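# Place the base upright on the conveyor belt

## Task

Put the base down on the conveyor belt with its open side facing up, then release it so that neither gripper is still holding it.

## Robot and tools

Robot: two 6-joint arms with parallel grippers, named left_arm and right_arm. The names do not refer to image sides. left_arm is mounted at scene position (-0.009, +0.292, 0) m and right_arm at (-0.043, -0.251, 0) m. Both are turned only slightly about z (quat_wxyz about (+0.998, 0, 0, +0.064) and (+0.997, 0, 0, +0.072)).

Scene frame: the origin sits on the table surface midway between the arms. +z is up, +x points forward over the table, and +y is toward left_arm. Every reported gripper pose uses this one frame. A gripper's fingers extend along its own +z axis and close along its own y axis. end_effector_position is the point between the finger pads, roughly 1 cm short of the fingertips. The printed position can be somewhat wrong, and the error grows when the arm is stretched far.

Tool execute_actions takes actions, a list holding at most one item, plus an optional boolean pictures.
- Empty list: no command. It returns the state and includes camera images.
- Move: {"rows": [[...]], "steps": N}. N is 1 to 15 control steps of 1/30 s each; the default is 15, and a move needs at least 11. Each row is used for one step, and the last row repeats if there are fewer rows than steps. Every row holds 14 numbers, always for both arms: left_arm waist, shoulder, elbow, wrist pitch, wrist yaw, wrist roll, opening, followed by the same seven for right_arm. The joint values are absolute target angles in radians, in the same form as the Joint positions line. They are not offsets. Ranges per arm: waist -2.618 to 3.054, shoulder 0.000 to 3.142, elbow 0.000 to 3.142, wrist pitch -1.571 to 1.571, wrist yaw -1.571 to 1.571, wrist roll -2.094 to 2.094. The true limits can differ by up to 0.036 rad. A target more than 0.036 rad beyond a range end, and farther out than the joint is now, makes the whole call be refused, and nothing is sent. A target past the real end gets clipped to it, and the result then reports "joint sent to its limit". The opening is an absolute value from -1 (closed) to +1 (fully open, a pad gap of 0.094 m).
- Wait: {"steps": N} with N up to 300. It sends nothing and returns after N steps have passed since the previous result.
Images come back only when the list is empty or pictures is true.

Motion: joint speed is limited. On each step, every joint's target is held within a set distance of its measured angle: waist 0.202, shoulder 0.258, elbow 0.238, wrist pitch 0.573, wrist yaw and roll 0.522 rad. Targets are also scaled back so the gripper moves at most 70 mm from its measured position per step. Far goals therefore take several calls. The simulation keeps going while you think. The arms continue toward the last row sent until everything has nearly stopped or a step is HELD. A result is taken 11 steps before its action finishes, and those last steps run afterward.

Result lines: the state line gives each gripper's position (m) and quat_wxyz. Joint positions and Joint velocities list, for each arm, the six joints (rad, rad/s) and then the finger-pad gap (m, m/s). grip_measured is the measured opening on the same -1..1 scale as the command. Each gripper's reading carries a fixed error of up to about 1 mm. "joint command not followed" means a clearance check changed or blocked the joint targets on some steps. HELD marks steps on which the row, or part of it, was not sent. Joint torques are total drive outputs with offsets and noise, so they are a weak sign of contact. MOTOR HOT appears at 75 °C. At 90 °C the arm halts for 10 s. At 100 °C the arm goes limp and falls. Both halts appear as OVER-TEMPERATURE FAULT. Avoid holding loads longer than necessary.

Gripping: away from ±1, the fingers move to the grip_measured value you command. To keep a grasp, command about 0.03 below the current grip_measured; a smaller margin gives a lighter hold. Pad force tops out near 50–62 N, and less on very thin parts.

zoom_image: camera (one of cam_head_left, cam_head_right, cam_high, cam_low, cam_left_wrist, cam_right_wrist, each 504x504) and region [x0, y0, x1, y1] in pixels, with the origin at the top-left, at most 504x504. It gives a sharper view of that camera's latest image.

read_manual: optional section, "licences" only. It returns licence text and does not move anything.

finished_scene: scene, the number of the current scene. The base must stay on the belt, open side up, and be released.

Things to avoid: dropping the base or letting it slip, slamming it down, pushing hard, and knocking anything off the table, which fails the task. Do not let the two arms collide or press against each other. Brief outside tugs on a held part or on loose objects can occur, so check the result after each move. Smooth, economical motion is preferred.

Each tool is called in YAML: its name, and indented under it one key for each argument.

## Session

execute_actions:
  actions: []

Scene clock: 0.00 s of 4480.00 s.
left_arm: end_effector_position=(+0.1493, +0.0211, +0.1341) grip_measured=+1.000 end_effector_quat_wxyz=(-0.070, +0.934, +0.121, +0.328) | right_arm: end_effector_position=(+0.5268, -0.3556, +0.3149) grip_measured=+1.000 end_effector_quat_wxyz=(+0.560, +0.417, +0.710, -0.093)
Joint positions: left_arm=[-1.535  1.773  1.392 -1.331 -0.672  1.427  0.094] | right_arm=[-0.14   2.008  1.976 -0.429  0.647  0.658  0.094]
Joint velocities: left_arm=[-0.012 -0.007 -0.017  0.037  0.037 -0.037  0.   ] | right_arm=[ 0.002  0.012  0.012 -0.066 -0.007 -0.022  0.   ]
Joint torques (N m, as the arm reports them, + toward a larger angle): no reading

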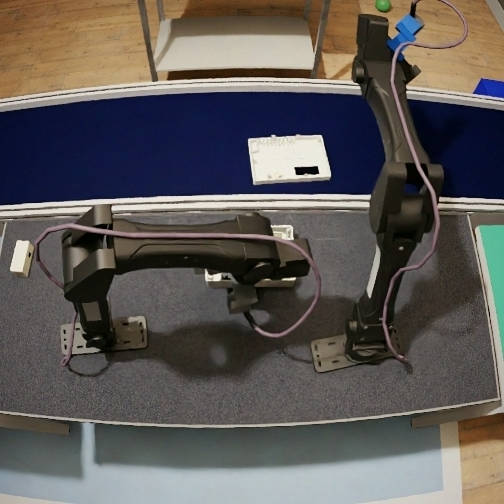

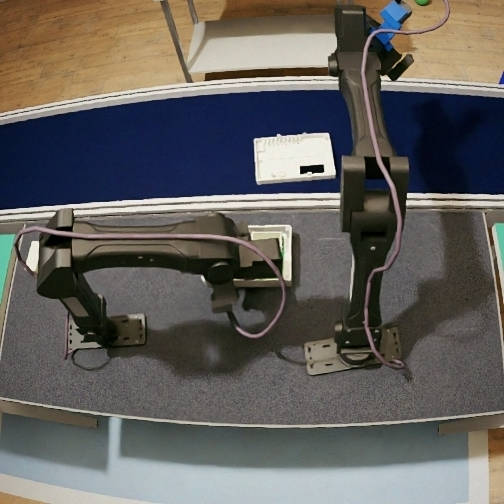

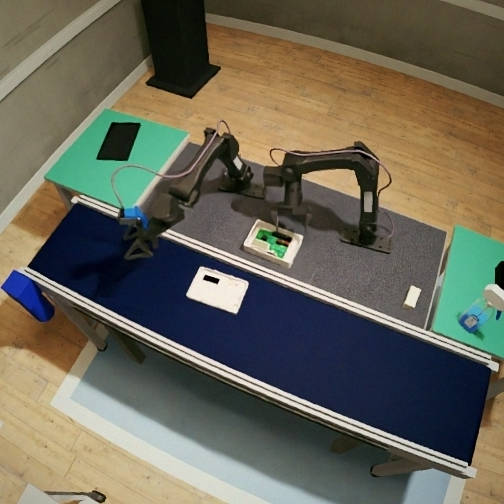

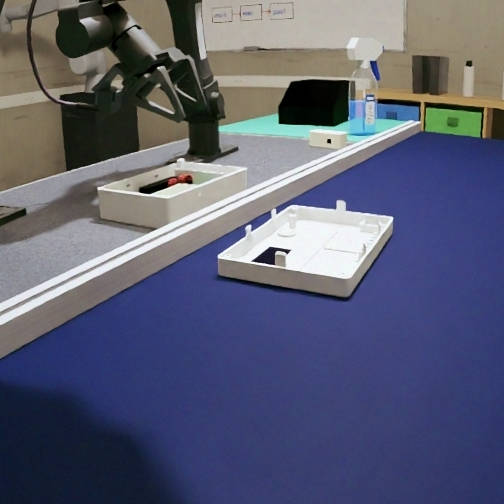

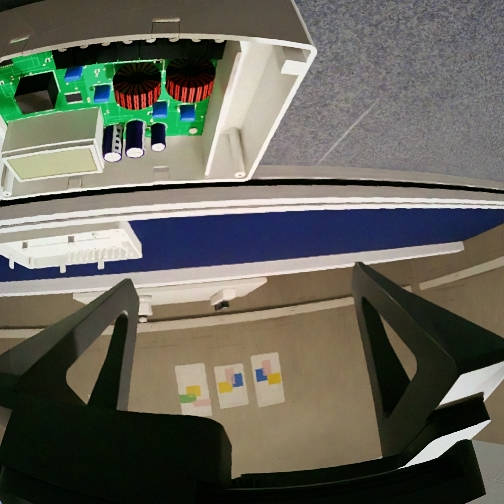

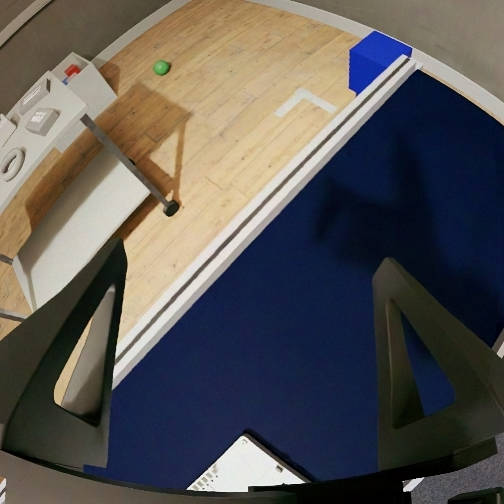

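zoom_image:
  camera: "cam_left_wrist"
  region: [0, 0, 340, 240]

zoom_image:
  camera: "cam_high"
  region: [180, 180, 340, 320]

zoom_image:
  camera: "cam_low"
  region: [80, 130, 280, 250]

zoom_image:
  camera: "cam_head_left"
  region: [170, 120, 370, 320]

zoom_image:
  camera: "cam_head_right"
  region: [170, 120, 370, 320]

Region (0, 0, 340, 240) of cam_left_wrist's 504x504 image, scaled by 1.482, with more detail than that image has; it fills the top 356 rows of this view, and the rest is white.

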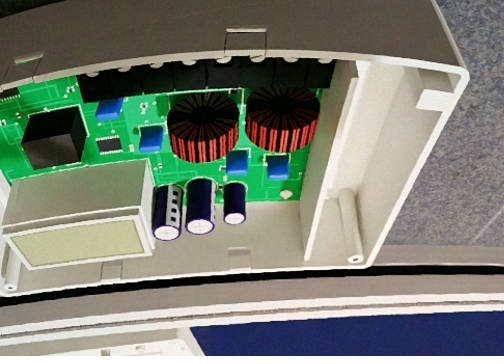

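Region (180, 180, 340, 320) of cam_high's 504x504 image, scaled by 3.150, with more detail than that image has; it fills the top 441 rows of this view, and the rest is white.

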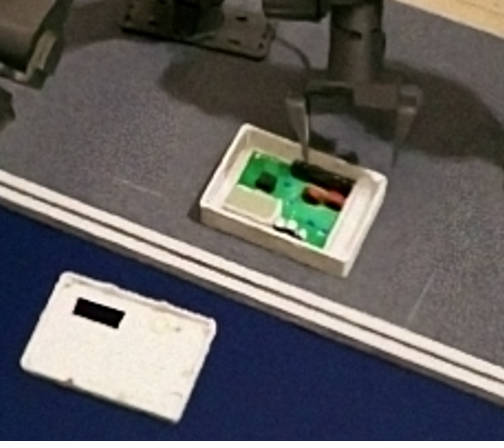

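Region (80, 130, 280, 250) of cam_low's 504x504 image, scaled by 2.520, with more detail than that image has; it fills the top 302 rows of this view, and the rest is white.

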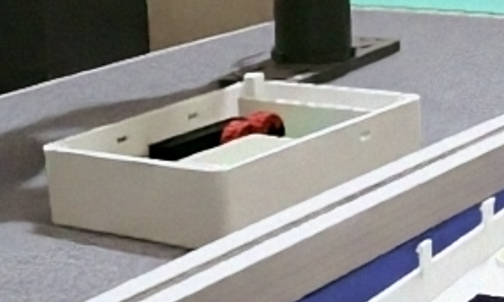

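Region (170, 120, 370, 320) of cam_head_left's 504x504 image, scaled by 2.520, with more detail than that image has.

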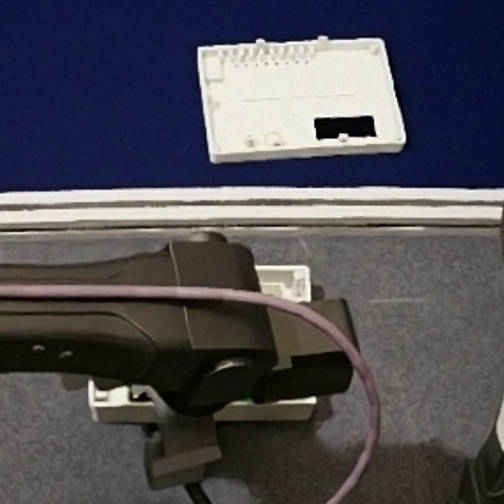

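Region (170, 120, 370, 320) of cam_head_right's 504x504 image, scaled by 2.520, with more detail than that image has.

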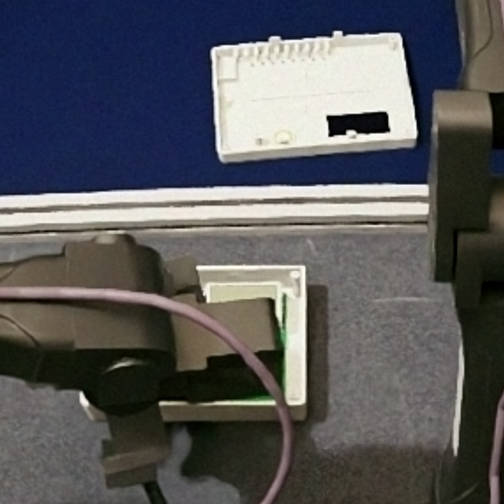

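execute_actions:
  actions:
    - {"rows":[[-1.534,1.773,1.392,-1.331,-0.670,1.421,1.0,-0.14,2.008,1.976,-0.429,0.647,0.658,1],[-1.529,1.771,1.392,-1.331,-0.665,1.402,0.98,-0.14,2.008,1.976,-0.429,0.647,0.658,1],[-1.522,1.769,1.391,-1.331,-0.656,1.370,0.97,-0.14,2.008,1.976,-0.429,0.647,0.658,1],[-1.512,1.766,1.390,-1.330,-0.643,1.327,0.94,-0.14,2.008,1.976,-0.429,0.647,0.658,1],[-1.500,1.762,1.389,-1.330,-0.627,1.272,0.91,-0.14,2.008,1.976,-0.429,0.647,0.658,1],[-1.485,1.757,1.388,-1.329,-0.608,1.206,0.87,-0.14,2.008,1.976,-0.429,0.647,0.658,1],[-1.468,1.752,1.387,-1.329,-0.586,1.130,0.82,-0.14,2.008,1.976,-0.429,0.647,0.658,1],[-1.448,1.745,1.385,-1.328,-0.561,1.045,0.77,-0.14,2.008,1.976,-0.429,0.647,0.658,1],[-1.427,1.739,1.383,-1.328,-0.534,0.950,0.71,-0.14,2.008,1.976,-0.429,0.647,0.658,1],[-1.404,1.731,1.382,-1.327,-0.504,0.849,0.65,-0.14,2.008,1.976,-0.429,0.647,0.658,1],[-1.380,1.723,1.380,-1.326,-0.473,0.741,0.58,-0.14,2.008,1.976,-0.429,0.647,0.658,1],[-1.354,1.715,1.377,-1.325,-0.440,0.628,0.52,-0.14,2.008,1.976,-0.429,0.647,0.658,1],[-1.328,1.707,1.375,-1.324,-0.406,0.511,0.45,-0.14,2.008,1.976,-0.429,0.647,0.658,1],[-1.301,1.698,1.373,-1.324,-0.371,0.392,0.37,-0.14,2.008,1.976,-0.429,0.647,0.658,1],[-1.274,1.690,1.371,-1.323,-0.336,0.271,0.30,-0.14,2.008,1.976,-0.429,0.647,0.658,1]],"steps":15}

execute_actions:
  actions:
    - {"rows":[[-1.246,1.681,1.369,-1.322,-0.301,0.150,0.23,-0.14,2.008,1.976,-0.429,0.647,0.658,1],[-1.219,1.672,1.367,-1.321,-0.266,0.031,0.15,-0.14,2.008,1.976,-0.429,0.647,0.658,1],[-1.193,1.664,1.365,-1.320,-0.232,-0.086,0.08,-0.14,2.008,1.976,-0.429,0.647,0.658,1],[-1.167,1.656,1.362,-1.319,-0.199,-0.199,0.02,-0.14,2.008,1.976,-0.429,0.647,0.658,1],[-1.143,1.648,1.361,-1.319,-0.168,-0.307,-0.05,-0.14,2.008,1.976,-0.429,0.647,0.658,1],[-1.120,1.640,1.359,-1.318,-0.138,-0.408,-0.11,-0.14,2.008,1.976,-0.429,0.647,0.658,1],[-1.099,1.634,1.357,-1.317,-0.111,-0.503,-0.17,-0.14,2.008,1.976,-0.429,0.647,0.658,1],[-1.079,1.627,1.355,-1.317,-0.086,-0.588,-0.22,-0.14,2.008,1.976,-0.429,0.647,0.658,1],[-1.062,1.622,1.354,-1.316,-0.064,-0.664,-0.27,-0.14,2.008,1.976,-0.429,0.647,0.658,1],[-1.047,1.617,1.353,-1.316,-0.045,-0.730,-0.31,-0.14,2.008,1.976,-0.429,0.647,0.658,1],[-1.035,1.613,1.352,-1.315,-0.029,-0.785,-0.34,-0.14,2.008,1.976,-0.429,0.647,0.658,1],[-1.025,1.610,1.351,-1.315,-0.016,-0.828,-0.37,-0.14,2.008,1.976,-0.429,0.647,0.658,1],[-1.018,1.608,1.350,-1.315,-0.007,-0.860,-0.38,-0.14,2.008,1.976,-0.429,0.647,0.658,1],[-1.013,1.606,1.350,-1.315,-0.002,-0.879,-0.40,-0.14,2.008,1.976,-0.429,0.647,0.658,1],[-1.012,1.606,1.350,-1.315,0,-0.885,-0.40,-0.14,2.008,1.976,-0.429,0.647,0.658,1]],"steps":15}

execute_actions:
  actions:
    - {"steps":20}
  pictures: true

Scene clock: 13.30 s of 4480.00 s.
left_arm: end_effector_position=(+0.1487, +0.0213, +0.1333) grip_measured=+0.953 end_effector_quat_wxyz=(-0.067, +0.934, +0.134, +0.326) | right_arm: end_effector_position=(+0.5268, -0.3556, +0.3149) grip_measured=+1.000 end_effector_quat_wxyz=(+0.560, +0.417, +0.710, -0.093)
Joint positions: left_arm=[-1.533  1.773  1.392 -1.331 -0.665  1.403  0.092] | right_arm=[-0.14   2.008  1.976 -0.429  0.647  0.658  0.094]
Joint velocities: left_arm=[ 0.037 -0.007  0.002 -0.037  0.081 -0.491 -0.025] | right_arm=[-0.022  0.007  0.017 -0.051  0.022  0.037  0.   ]
Joint torques (N m, as the arm reports them, + toward a larger angle): left_arm=[ 1.29 -7.77  5.41  0.04 -0.4  -0.07] | right_arm=[  0.04 -12.08   8.13   1.48   0.15   0.  ]
Steps of this call (steps 1 to 90: nothing new was sent; then 10.17 s passed at rest; steps 91 to 94: the first 4 steps of this action). Readings (joint positions):
91: left_arm=[-1.535 1.773 1.392 -1.331 -0.672 1.427] | right_arm=[-0.140 2.008 1.976 -0.429 0.647 0.658]
92: left_arm=[-1.535 1.773 1.392 -1.331 -0.672 1.425] | right_arm=[-0.140 2.008 1.976 -0.429 0.647 0.658]
94: the state above

Scene clock: 13.80 s of 4480.00 s.
left_arm: end_effector_position=(+0.1763, +0.0669, +0.1219) grip_measured=+0.050 end_effector_quat_wxyz=(+0.026, +0.640, +0.749, +0.171) | right_arm: end_effector_position=(+0.5268, -0.3556, +0.3149) grip_measured=+1.000 end_effector_quat_wxyz=(+0.560, +0.417, +0.710, -0.093)
Joint positions: left_arm=[-1.217  1.699  1.375 -1.33  -0.338  0.31   0.049] | right_arm=[-0.14   2.008  1.976 -0.429  0.647  0.658  0.094]
Joint velocities: left_arm=[ 0.759 -0.266 -0.042 -0.037  0.901 -2.806 -0.057] | right_arm=[-0.002  0.002  0.007  0.022 -0.007 -0.066  0.   ]
Joint torques (N m, as the arm reports them, + toward a larger angle): left_arm=[ 0.28 -8.83  4.84  0.19 -0.21 -0.06] | right_arm=[  0.02 -12.06   8.14   1.48   0.16  -0.01]
Steps of this call (steps 1 to 11: the last 11 steps of your previous action; steps 12 to 15: the first 4 steps of this action). Readings (joint positions):
12: left_arm=[-1.300 1.728 1.380 -1.330 -0.431 0.606] | right_arm=[-0.140 2.008 1.976 -0.429 0.647 0.658]
13: left_arm=[-1.271 1.718 1.379 -1.330 -0.401 0.508] | right_arm=[-0.140 2.008 1.976 -0.429 0.647 0.658]
15: the state above

Scene clock: 14.47 s of 4480.00 s.
left_arm: end_effector_position=(+0.1693, +0.0761, +0.1252) grip_measured=-0.398 end_effector_quat_wxyz=(-0.007, +0.023, +1.000, +0.016) | right_arm: end_effector_position=(+0.5268, -0.3556, +0.3149) grip_measured=+1.000 end_effector_quat_wxyz=(+0.560, +0.417, +0.710, -0.093)
Joint positions: left_arm=[-1.018  1.633  1.358 -1.33  -0.011 -0.846  0.028] | right_arm=[-0.14   2.008  1.976 -0.429  0.647  0.658  0.094]
Joint velocities: left_arm=[ 0.012 -0.007 -0.017 -0.022  0.051 -0.154  0.001] | right_arm=[-0.002  0.007  0.002  0.007 -0.007 -0.007  0.   ]
Joint torques (N m, as the arm reports them, + toward a larger angle): left_arm=[ 0.42 -8.29  5.04  0.29  0.01 -0.14] | right_arm=[  0.04 -12.08   8.13   1.48   0.15  -0.01]
Kept back: nothing.
Steps of this call (steps 1 to 11: the last 11 steps of your previous action; steps 12 to 20: the robot went on to your last target). Readings (joint positions):
1: left_arm=[-1.191 1.690 1.373 -1.330 -0.306 0.212] | right_arm=[-0.140 2.008 1.976 -0.429 0.647 0.658]
2: left_arm=[-1.165 1.682 1.371 -1.330 -0.275 0.113] | right_arm=[-0.140 2.008 1.976 -0.429 0.647 0.658]
4: left_arm=[-1.118 1.666 1.367 -1.330 -0.215 -0.084] | right_arm=[-0.140 2.008 1.976 -0.429 0.647 0.658]
8: left_arm=[-1.049 1.644 1.361 -1.330 -0.115 -0.464] | right_arm=[-0.140 2.008 1.976 -0.429 0.647 0.658]
20: the state above

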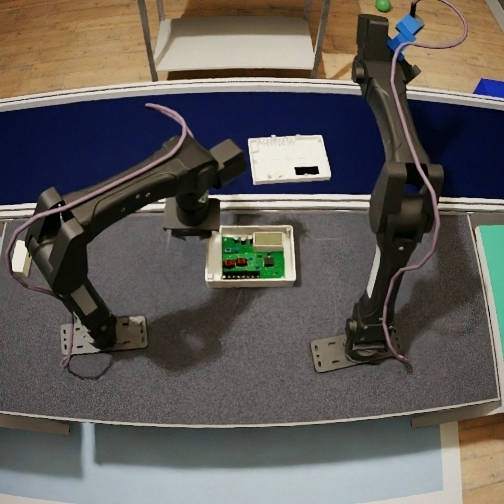

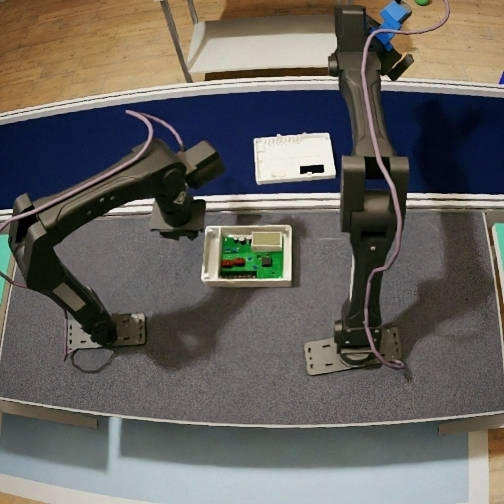

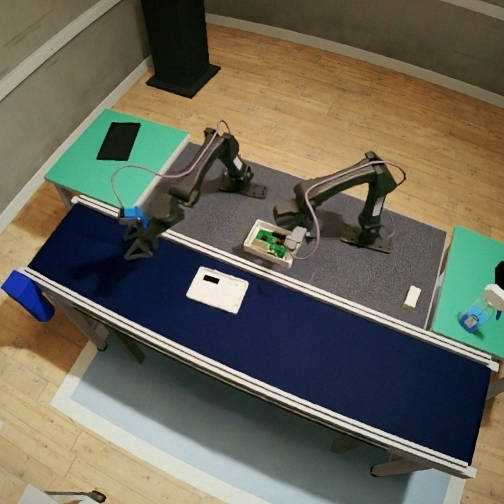

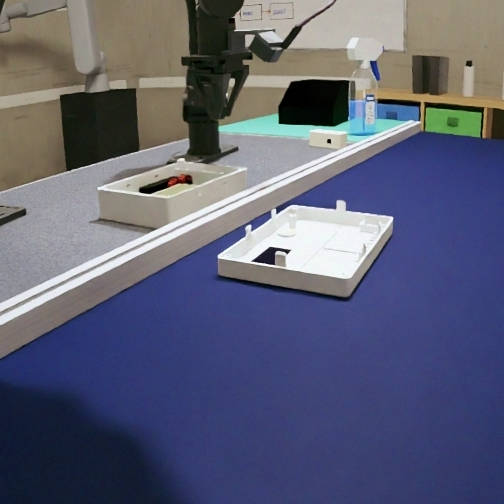

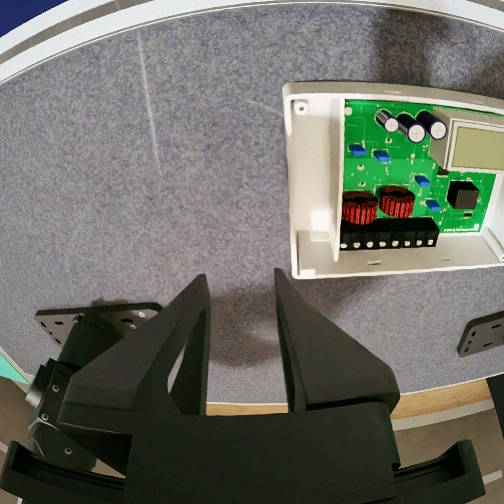

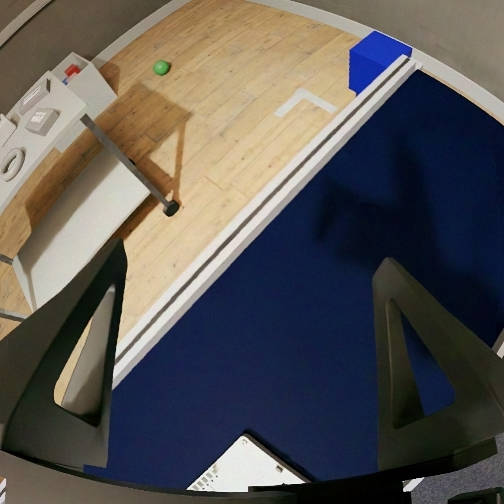

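zoom_image:
  camera: "cam_left_wrist"
  region: [150, 60, 450, 360]

zoom_image:
  camera: "cam_head_right"
  region: [140, 180, 310, 310]

zoom_image:
  camera: "cam_low"
  region: [80, 20, 300, 240]

Region (150, 60, 450, 360) of cam_left_wrist's 504x504 image, scaled by 1.680, with more detail than that image has.

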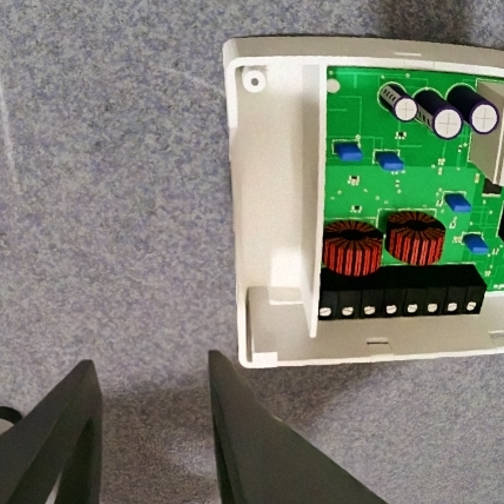

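Region (140, 180, 310, 310) of cam_head_right's 504x504 image, scaled by 2.965, with more detail than that image has; it fills the top 385 rows of this view, and the rest is white.

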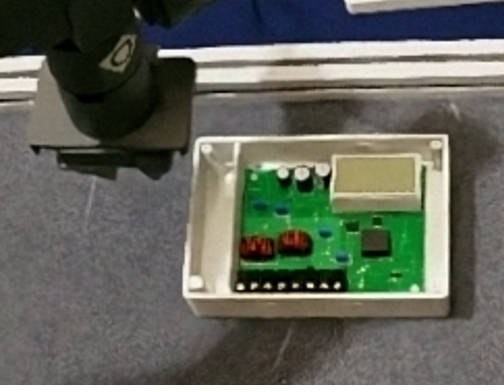

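Region (80, 20, 300, 240) of cam_low's 504x504 image, scaled by 2.291, with more detail than that image has.

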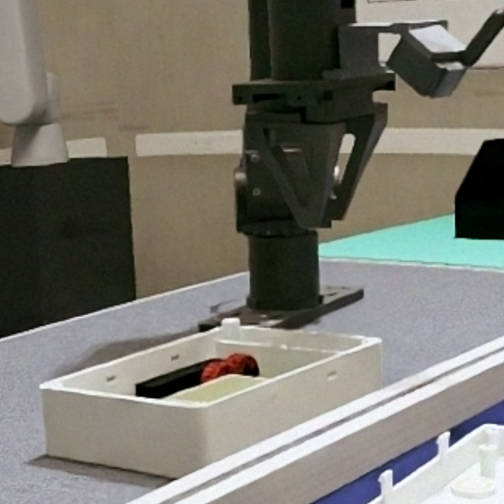

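execute_actions:
  actions:
    - {"rows":[[-1.015,1.621,1.352,-1.318,0,-0.885,-0.4,-0.14,2.008,1.976,-0.429,0.647,0.658,1],[-1.016,1.624,1.349,-1.310,0,-0.886,-0.4,-0.14,2.008,1.976,-0.429,0.647,0.658,1],[-1.018,1.630,1.344,-1.299,0.001,-0.887,-0.41,-0.14,2.008,1.976,-0.429,0.647,0.658,1],[-1.020,1.637,1.337,-1.283,0.002,-0.889,-0.42,-0.14,2.008,1.976,-0.429,0.647,0.658,1],[-1.023,1.646,1.330,-1.264,0.003,-0.891,-0.43,-0.14,2.008,1.976,-0.429,0.647,0.658,1],[-1.026,1.655,1.321,-1.242,0.003,-0.894,-0.44,-0.14,2.008,1.976,-0.429,0.647,0.658,1],[-1.029,1.666,1.311,-1.219,0.004,-0.896,-0.45,-0.14,2.008,1.976,-0.429,0.647,0.658,1],[-1.033,1.676,1.301,-1.196,0.006,-0.899,-0.46,-0.14,2.008,1.976,-0.429,0.647,0.658,1],[-1.036,1.687,1.291,-1.173,0.007,-0.901,-0.47,-0.14,2.008,1.976,-0.429,0.647,0.658,1],[-1.039,1.697,1.283,-1.151,0.008,-0.904,-0.48,-0.14,2.008,1.976,-0.429,0.647,0.658,1],[-1.042,1.705,1.275,-1.132,0.008,-0.906,-0.49,-0.14,2.008,1.976,-0.429,0.647,0.658,1],[-1.044,1.712,1.268,-1.116,0.009,-0.908,-0.5,-0.14,2.008,1.976,-0.429,0.647,0.658,1],[-1.046,1.718,1.263,-1.105,0.01,-0.909,-0.5,-0.14,2.008,1.976,-0.429,0.647,0.658,1],[-1.047,1.721,1.260,-1.097,0.01,-0.910,-0.5,-0.14,2.008,1.976,-0.429,0.647,0.658,1],[-1.047,1.722,1.259,-1.095,0.01,-0.910,-0.5,-0.14,2.008,1.976,-0.429,0.647,0.658,1]],"steps":15}

execute_actions:
  actions:
    - {"steps":22}
  pictures: true

Scene clock: 22.00 s of 4480.00 s.
left_arm: end_effector_position=(+0.1687, +0.0745, +0.1245) grip_measured=-0.414 end_effector_quat_wxyz=(-0.009, +0.008, +1.000, +0.013) | right_arm: end_effector_position=(+0.5268, -0.3556, +0.3149) grip_measured=+1.000 end_effector_quat_wxyz=(+0.560, +0.417, +0.710, -0.093)
Joint positions: left_arm=[-1.018  1.633  1.356 -1.324 -0.003 -0.875  0.028] | right_arm=[-0.14   2.008  1.976 -0.429  0.647  0.658  0.094]
Joint velocities: left_arm=[-0.012 -0.017 -0.09   0.125  0.007 -0.051 -0.008] | right_arm=[-0.002 -0.002 -0.012 -0.095  0.066 -0.037  0.   ]
Joint torques (N m, as the arm reports them, + toward a larger angle): left_arm=[-0.11 -5.84  4.5   0.31  0.03 -0.12] | right_arm=[  0.05 -12.08   8.13   1.48   0.15  -0.01]
Steps of this call (steps 1 to 30: the robot went on to your last target; steps 31 to 90: nothing new was sent; then 4.40 s passed at rest; steps 91 to 94: the first 4 steps of this action). Readings (joint positions):
91: left_arm=[-1.018 1.633 1.358 -1.330 -0.003 -0.874] | right_arm=[-0.140 2.008 1.976 -0.429 0.647 0.658]
92: left_arm=[-1.018 1.633 1.358 -1.330 -0.003 -0.874] | right_arm=[-0.140 2.008 1.976 -0.429 0.647 0.658]
94: the state above

Scene clock: 22.73 s of 4480.00 s.
left_arm: end_effector_position=(+0.1768, +0.0521, +0.0729) grip_measured=-0.498 end_effector_quat_wxyz=(-0.009, +0.006, +1.000, +0.005) | right_arm: end_effector_position=(+0.5268, -0.3556, +0.3149) grip_measured=+1.000 end_effector_quat_wxyz=(+0.560, +0.417, +0.710, -0.093)
Joint positions: left_arm=[-1.038  1.733  1.261 -1.118  0.007 -0.899  0.024] | right_arm=[-0.14   2.008  1.976 -0.429  0.647  0.658  0.094]
Joint velocities: left_arm=[-0.012 -0.002 -0.002  0.007  0.081  0.022  0.001] | right_arm=[-0.007 -0.032  0.002 -0.037  0.007  0.007  0.   ]
Joint torques (N m, as the arm reports them, + toward a larger angle): left_arm=[-0.66 -7.76  5.39  0.36  0.03 -0.11] | right_arm=[  0.03 -12.09   8.12   1.47   0.16   0.  ]
Kept back: nothing.
Steps of this call (steps 1 to 11: the last 11 steps of your previous action; steps 12 to 22: the robot went on to your last target). Readings (joint positions):
1: left_arm=[-1.018 1.633 1.351 -1.317 -0.002 -0.876] | right_arm=[-0.140 2.008 1.976 -0.429 0.647 0.658]
2: left_arm=[-1.018 1.634 1.345 -1.308 -0.002 -0.878] | right_arm=[-0.140 2.008 1.976 -0.429 0.647 0.658]
4: left_arm=[-1.019 1.647 1.329 -1.282 -0.001 -0.881] | right_arm=[-0.140 2.008 1.976 -0.429 0.647 0.658]
8: left_arm=[-1.028 1.695 1.290 -1.210 0.002 -0.889] | right_arm=[-0.140 2.008 1.976 -0.429 0.647 0.658]
22: the state above

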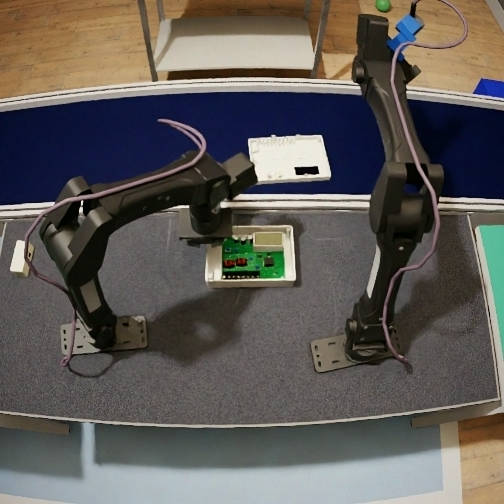

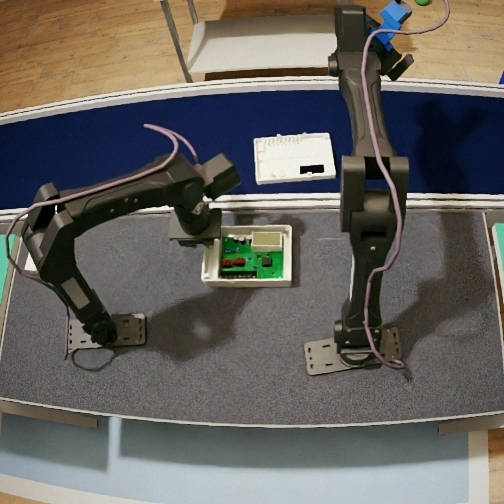

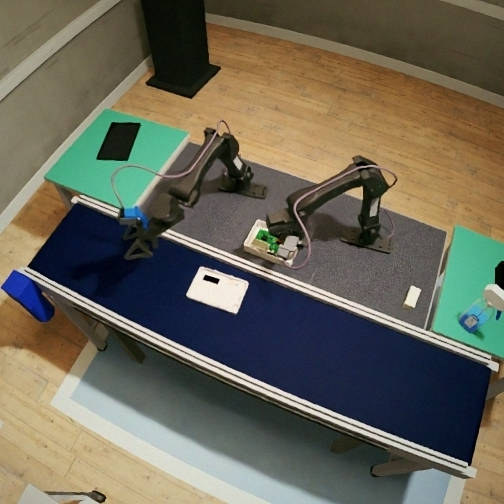

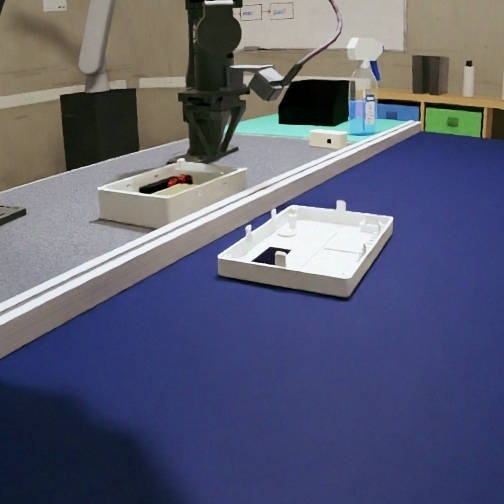

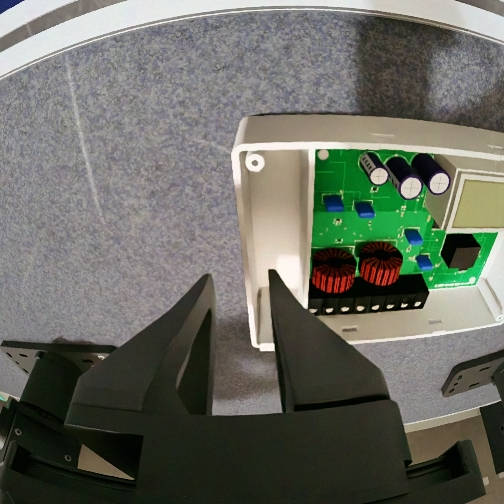

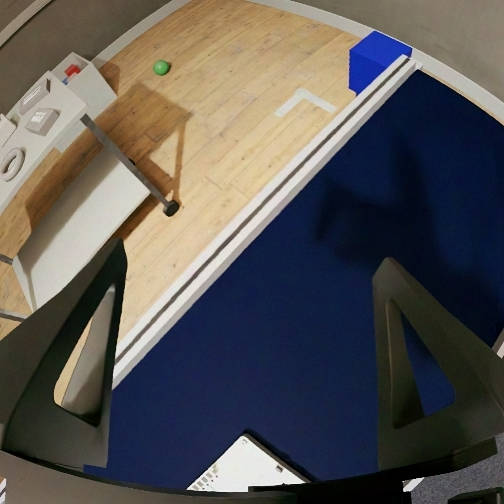

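zoom_image:
  camera: "cam_left_wrist"
  region: [150, 100, 400, 370]

zoom_image:
  camera: "cam_low"
  region: [90, 60, 290, 240]

zoom_image:
  camera: "cam_head_right"
  region: [150, 190, 310, 300]

Region (150, 100, 400, 370) of cam_left_wrist's 504x504 image, scaled by 1.867, with more detail than that image has; it fills the left 467 columns of this view, and the rest is white.

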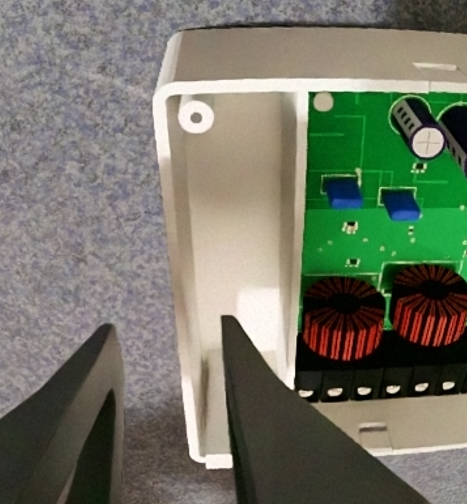

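Region (90, 60, 290, 240) of cam_low's 504x504 image, scaled by 2.520, with more detail than that image has; it fills the top 454 rows of this view, and the rest is white.

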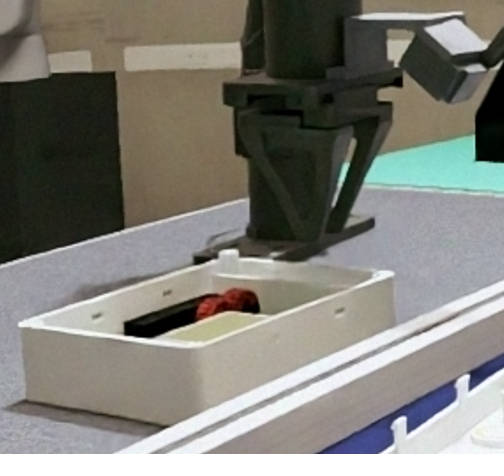

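Region (150, 190, 310, 300) of cam_head_right's 504x504 image, scaled by 3.150, with more detail than that image has; it fills the top 346 rows of this view, and the rest is white.

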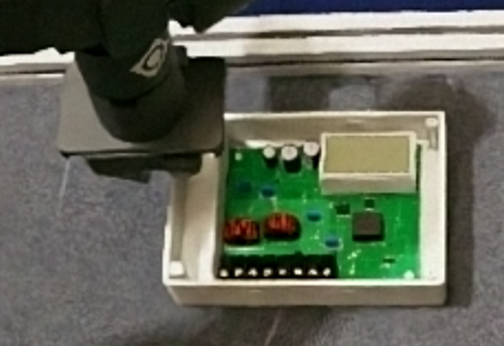

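execute_actions:
  actions:
    - {"rows":[[-1.047,1.722,1.258,-1.091,0.009,-0.910,-0.5,-0.14,2.008,1.976,-0.429,0.647,0.658,1],[-1.048,1.722,1.256,-1.087,0.008,-0.910,-0.5,-0.14,2.008,1.976,-0.429,0.647,0.658,1],[-1.048,1.723,1.252,-1.081,0.007,-0.911,-0.5,-0.14,2.008,1.976,-0.429,0.647,0.658,1],[-1.049,1.723,1.247,-1.073,0.006,-0.911,-0.5,-0.14,2.008,1.976,-0.429,0.647,0.658,1],[-1.050,1.724,1.241,-1.064,0.005,-0.912,-0.5,-0.14,2.008,1.976,-0.429,0.647,0.658,1],[-1.052,1.725,1.234,-1.054,0.004,-0.912,-0.5,-0.14,2.008,1.976,-0.429,0.647,0.658,1],[-1.053,1.726,1.225,-1.042,0.003,-0.913,-0.5,-0.14,2.008,1.976,-0.429,0.647,0.658,1],[-1.055,1.727,1.216,-1.030,0.002,-0.913,-0.5,-0.14,2.008,1.976,-0.429,0.647,0.658,1],[-1.057,1.728,1.206,-1.017,0.001,-0.914,-0.5,-0.14,2.008,1.976,-0.429,0.647,0.658,1],[-1.059,1.729,1.195,-1.003,0,-0.915,-0.5,-0.14,2.008,1.976,-0.429,0.647,0.658,1],[-1.061,1.731,1.184,-0.990,0,-0.915,-0.5,-0.14,2.008,1.976,-0.429,0.647,0.658,1],[-1.063,1.732,1.173,-0.976,0,-0.916,-0.5,-0.14,2.008,1.976,-0.429,0.647,0.658,1],[-1.065,1.733,1.161,-0.962,0,-0.917,-0.51,-0.14,2.008,1.976,-0.429,0.647,0.658,1],[-1.067,1.735,1.150,-0.949,0,-0.918,-0.52,-0.14,2.008,1.976,-0.429,0.647,0.658,1],[-1.069,1.736,1.139,-0.937,0,-0.918,-0.54,-0.14,2.008,1.976,-0.429,0.647,0.658,1]],"steps":15}

execute_actions:
  actions:
    - {"rows":[[-1.071,1.737,1.129,-0.925,0,-0.919,-0.56,-0.14,2.008,1.976,-0.429,0.647,0.658,1],[-1.073,1.738,1.120,-0.915,0,-0.920,-0.58,-0.14,2.008,1.976,-0.429,0.647,0.658,1],[-1.074,1.739,1.111,-0.906,0,-0.920,-0.60,-0.14,2.008,1.976,-0.429,0.647,0.658,1],[-1.076,1.740,1.104,-0.898,0,-0.921,-0.61,-0.14,2.008,1.976,-0.429,0.647,0.658,1],[-1.077,1.741,1.098,-0.892,0,-0.921,-0.62,-0.14,2.008,1.976,-0.429,0.647,0.658,1],[-1.078,1.741,1.093,-0.888,0,-0.922,-0.62,-0.14,2.008,1.976,-0.429,0.647,0.658,1],[-1.078,1.742,1.089,-0.885,0,-0.922,-0.62,-0.14,2.008,1.976,-0.429,0.647,0.658,1],[-1.079,1.742,1.087,-0.884,0,-0.922,-0.62,-0.14,2.008,1.976,-0.429,0.647,0.658,1],[-1.079,1.742,1.086,-0.884,0,-0.922,-0.62,-0.14,2.008,1.976,-0.429,0.647,0.658,1]],"steps":11}

execute_actions:
  actions:
    - {"steps":18}
  pictures: true

Scene clock: 29.03 s of 4480.00 s.
left_arm: end_effector_position=(+0.1781, +0.0504, +0.0728) grip_measured=-0.498 end_effector_quat_wxyz=(-0.006, +0.005, +1.000, +0.002) | right_arm: end_effector_position=(+0.5268, -0.3556, +0.3149) grip_measured=+1.000 end_effector_quat_wxyz=(+0.560, +0.417, +0.710, -0.093)
Joint positions: left_arm=[-1.038  1.733  1.261 -1.109  0.007 -0.9    0.024] | right_arm=[-0.14   2.008  1.976 -0.429  0.647  0.658  0.094]
Joint velocities: left_arm=[-0.012 -0.007 -0.007  0.139 -0.007  0.007  0.   ] | right_arm=[-0.012  0.002  0.012 -0.022  0.066 -0.007  0.   ]
Joint torques (N m, as the arm reports them, + toward a larger angle): left_arm=[-0.79 -7.77  4.5   0.4  -0.01 -0.12] | right_arm=[  0.05 -12.07   8.14   1.48   0.16  -0.01]
Steps of this call (steps 1 to 30: the robot went on to your last target; steps 31 to 90: nothing new was sent; then 3.17 s passed at rest; steps 91 to 94: the first 4 steps of this action). Readings (joint positions):
91: left_arm=[-1.038 1.733 1.261 -1.115 0.007 -0.899] | right_arm=[-0.140 2.008 1.976 -0.429 0.647 0.658]
92: left_arm=[-1.038 1.733 1.261 -1.114 0.007 -0.899] | right_arm=[-0.140 2.008 1.976 -0.429 0.647 0.658]
94: the state above

Scene clock: 29.40 s of 4480.00 s.
left_arm: end_effector_position=(+0.1708, +0.0512, +0.0495) grip_measured=-0.530 end_effector_quat_wxyz=(-0.004, +0.012, +1.000, -0.001) | right_arm: end_effector_position=(+0.5268, -0.3556, +0.3149) grip_measured=+1.000 end_effector_quat_wxyz=(+0.560, +0.417, +0.710, -0.093)
Joint positions: left_arm=[-1.056  1.733  1.165 -1.007  0.007 -0.905  0.022] | right_arm=[-0.14   2.008  1.976 -0.429  0.647  0.658  0.094]
Joint velocities: left_arm=[-0.061  0.007 -0.315  0.3    0.022  0.007 -0.015] | right_arm=[ 0.007  0.002 -0.007 -0.007 -0.007  0.051  0.   ]
Joint torques (N m, as the arm reports them, + toward a larger angle): left_arm=[-0.73 -6.6   4.97  0.38 -0.1  -0.13] | right_arm=[  0.04 -12.08   8.14   1.47   0.15   0.  ]
Kept back: the last 11 steps of this action.
Steps of this call (steps 1 to 11: the last 11 steps of your previous action). Readings (joint positions):
1: left_arm=[-1.038 1.733 1.259 -1.104 0.007 -0.900] | right_arm=[-0.140 2.008 1.976 -0.429 0.647 0.658]
2: left_arm=[-1.038 1.733 1.255 -1.097 0.007 -0.900] | right_arm=[-0.140 2.008 1.976 -0.429 0.647 0.658]
4: left_arm=[-1.040 1.733 1.241 -1.080 0.007 -0.901] | right_arm=[-0.140 2.008 1.976 -0.429 0.647 0.658]
8: left_arm=[-1.049 1.733 1.199 -1.041 0.007 -0.903] | right_arm=[-0.140 2.008 1.976 -0.429 0.647 0.658]
11: the state above

Scene clock: 30.00 s of 4480.00 s.
left_arm: end_effector_position=(+0.1673, +0.0493, +0.0297) grip_measured=-0.618 end_effector_quat_wxyz=(+0.001, +0.015, +1.000, -0.008) | right_arm: end_effector_position=(+0.5268, -0.3556, +0.3149) grip_measured=+1.000 end_effector_quat_wxyz=(+0.560, +0.417, +0.710, -0.093)
Joint positions: left_arm=[-1.069  1.743  1.093 -0.907  0.007 -0.911  0.018] | right_arm=[-0.14   2.008  1.976 -0.429  0.647  0.658  0.094]
Joint velocities: left_arm=[-0.007 -0.022 -0.012 -0.037 -0.007  0.007 -0.   ] | right_arm=[ 0.002 -0.012 -0.002  0.022 -0.037 -0.037  0.   ]
Joint torques (N m, as the arm reports them, + toward a larger angle): left_arm=[-0.72 -6.92  4.76  0.42 -0.09 -0.12] | right_arm=[  0.04 -12.08   8.13   1.47   0.16  -0.01]
Kept back: nothing.
Steps of this call (steps 1 to 11: the last 11 steps of your previous action; steps 12 to 18: the robot went on to your last target). Readings (joint positions):
1: left_arm=[-1.057 1.733 1.154 -0.995 0.007 -0.906] | right_arm=[-0.140 2.008 1.976 -0.429 0.647 0.658]
2: left_arm=[-1.060 1.733 1.143 -0.983 0.007 -0.906] | right_arm=[-0.140 2.008 1.976 -0.429 0.647 0.658]
4: left_arm=[-1.063 1.733 1.124 -0.962 0.007 -0.908] | right_arm=[-0.140 2.008 1.976 -0.429 0.647 0.658]
8: left_arm=[-1.068 1.740 1.100 -0.931 0.007 -0.910] | right_arm=[-0.140 2.008 1.976 -0.429 0.647 0.658]
18: the state above

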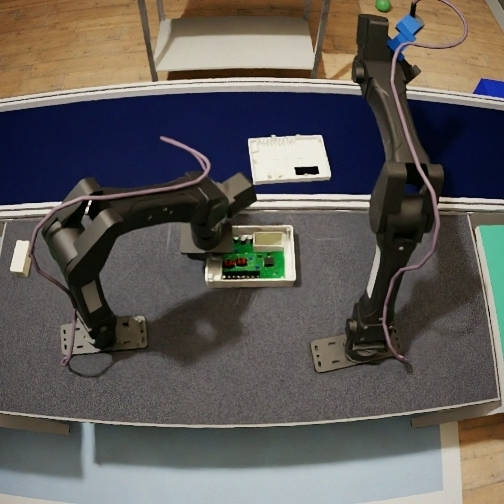

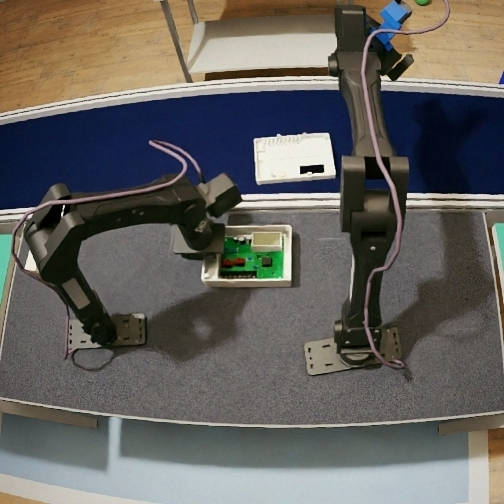

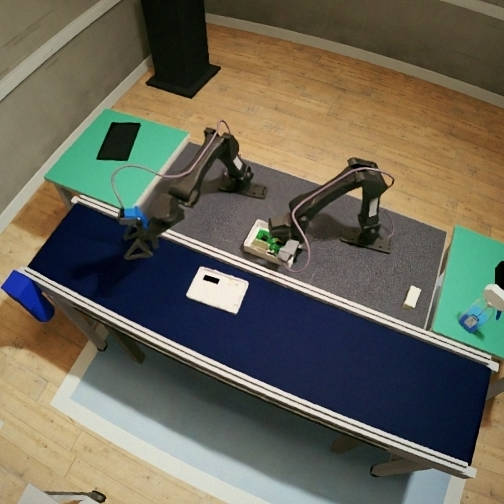

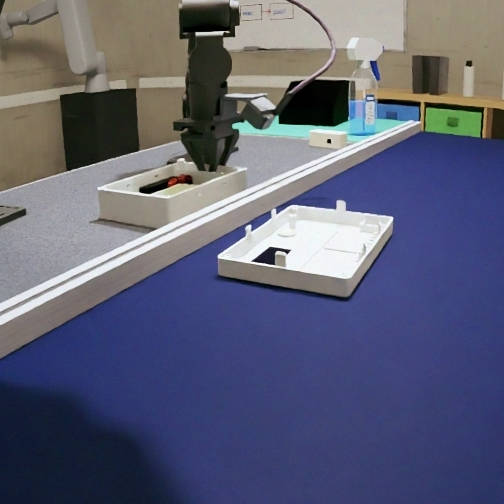

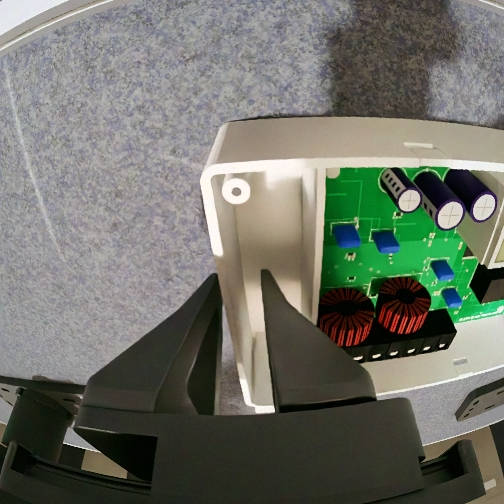

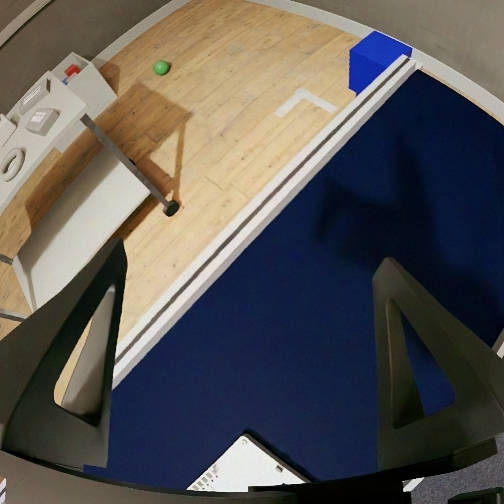

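zoom_image:
  camera: "cam_left_wrist"
  region: [150, 200, 370, 420]

zoom_image:
  camera: "cam_low"
  region: [140, 80, 280, 210]

Region (150, 200, 370, 420) of cam_left_wrist's 504x504 image, scaled by 2.291, with more detail than that image has.

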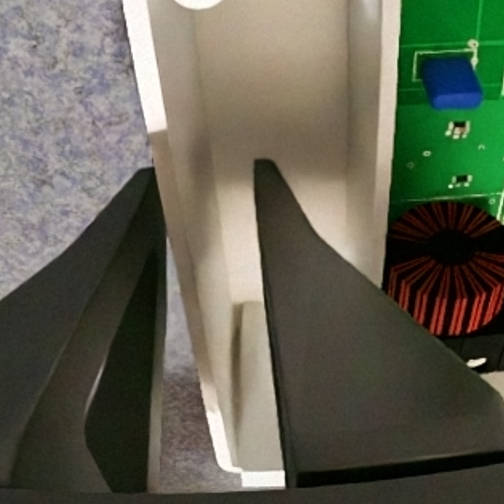

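Region (140, 80, 280, 210) of cam_low's 504x504 image, scaled by 3.600, with more detail than that image has; it fills the top 468 rows of this view, and the rest is white.

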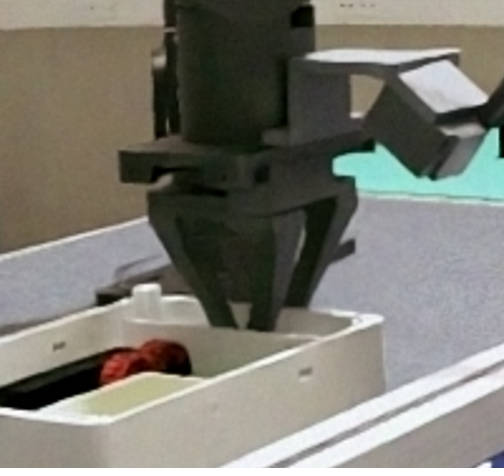

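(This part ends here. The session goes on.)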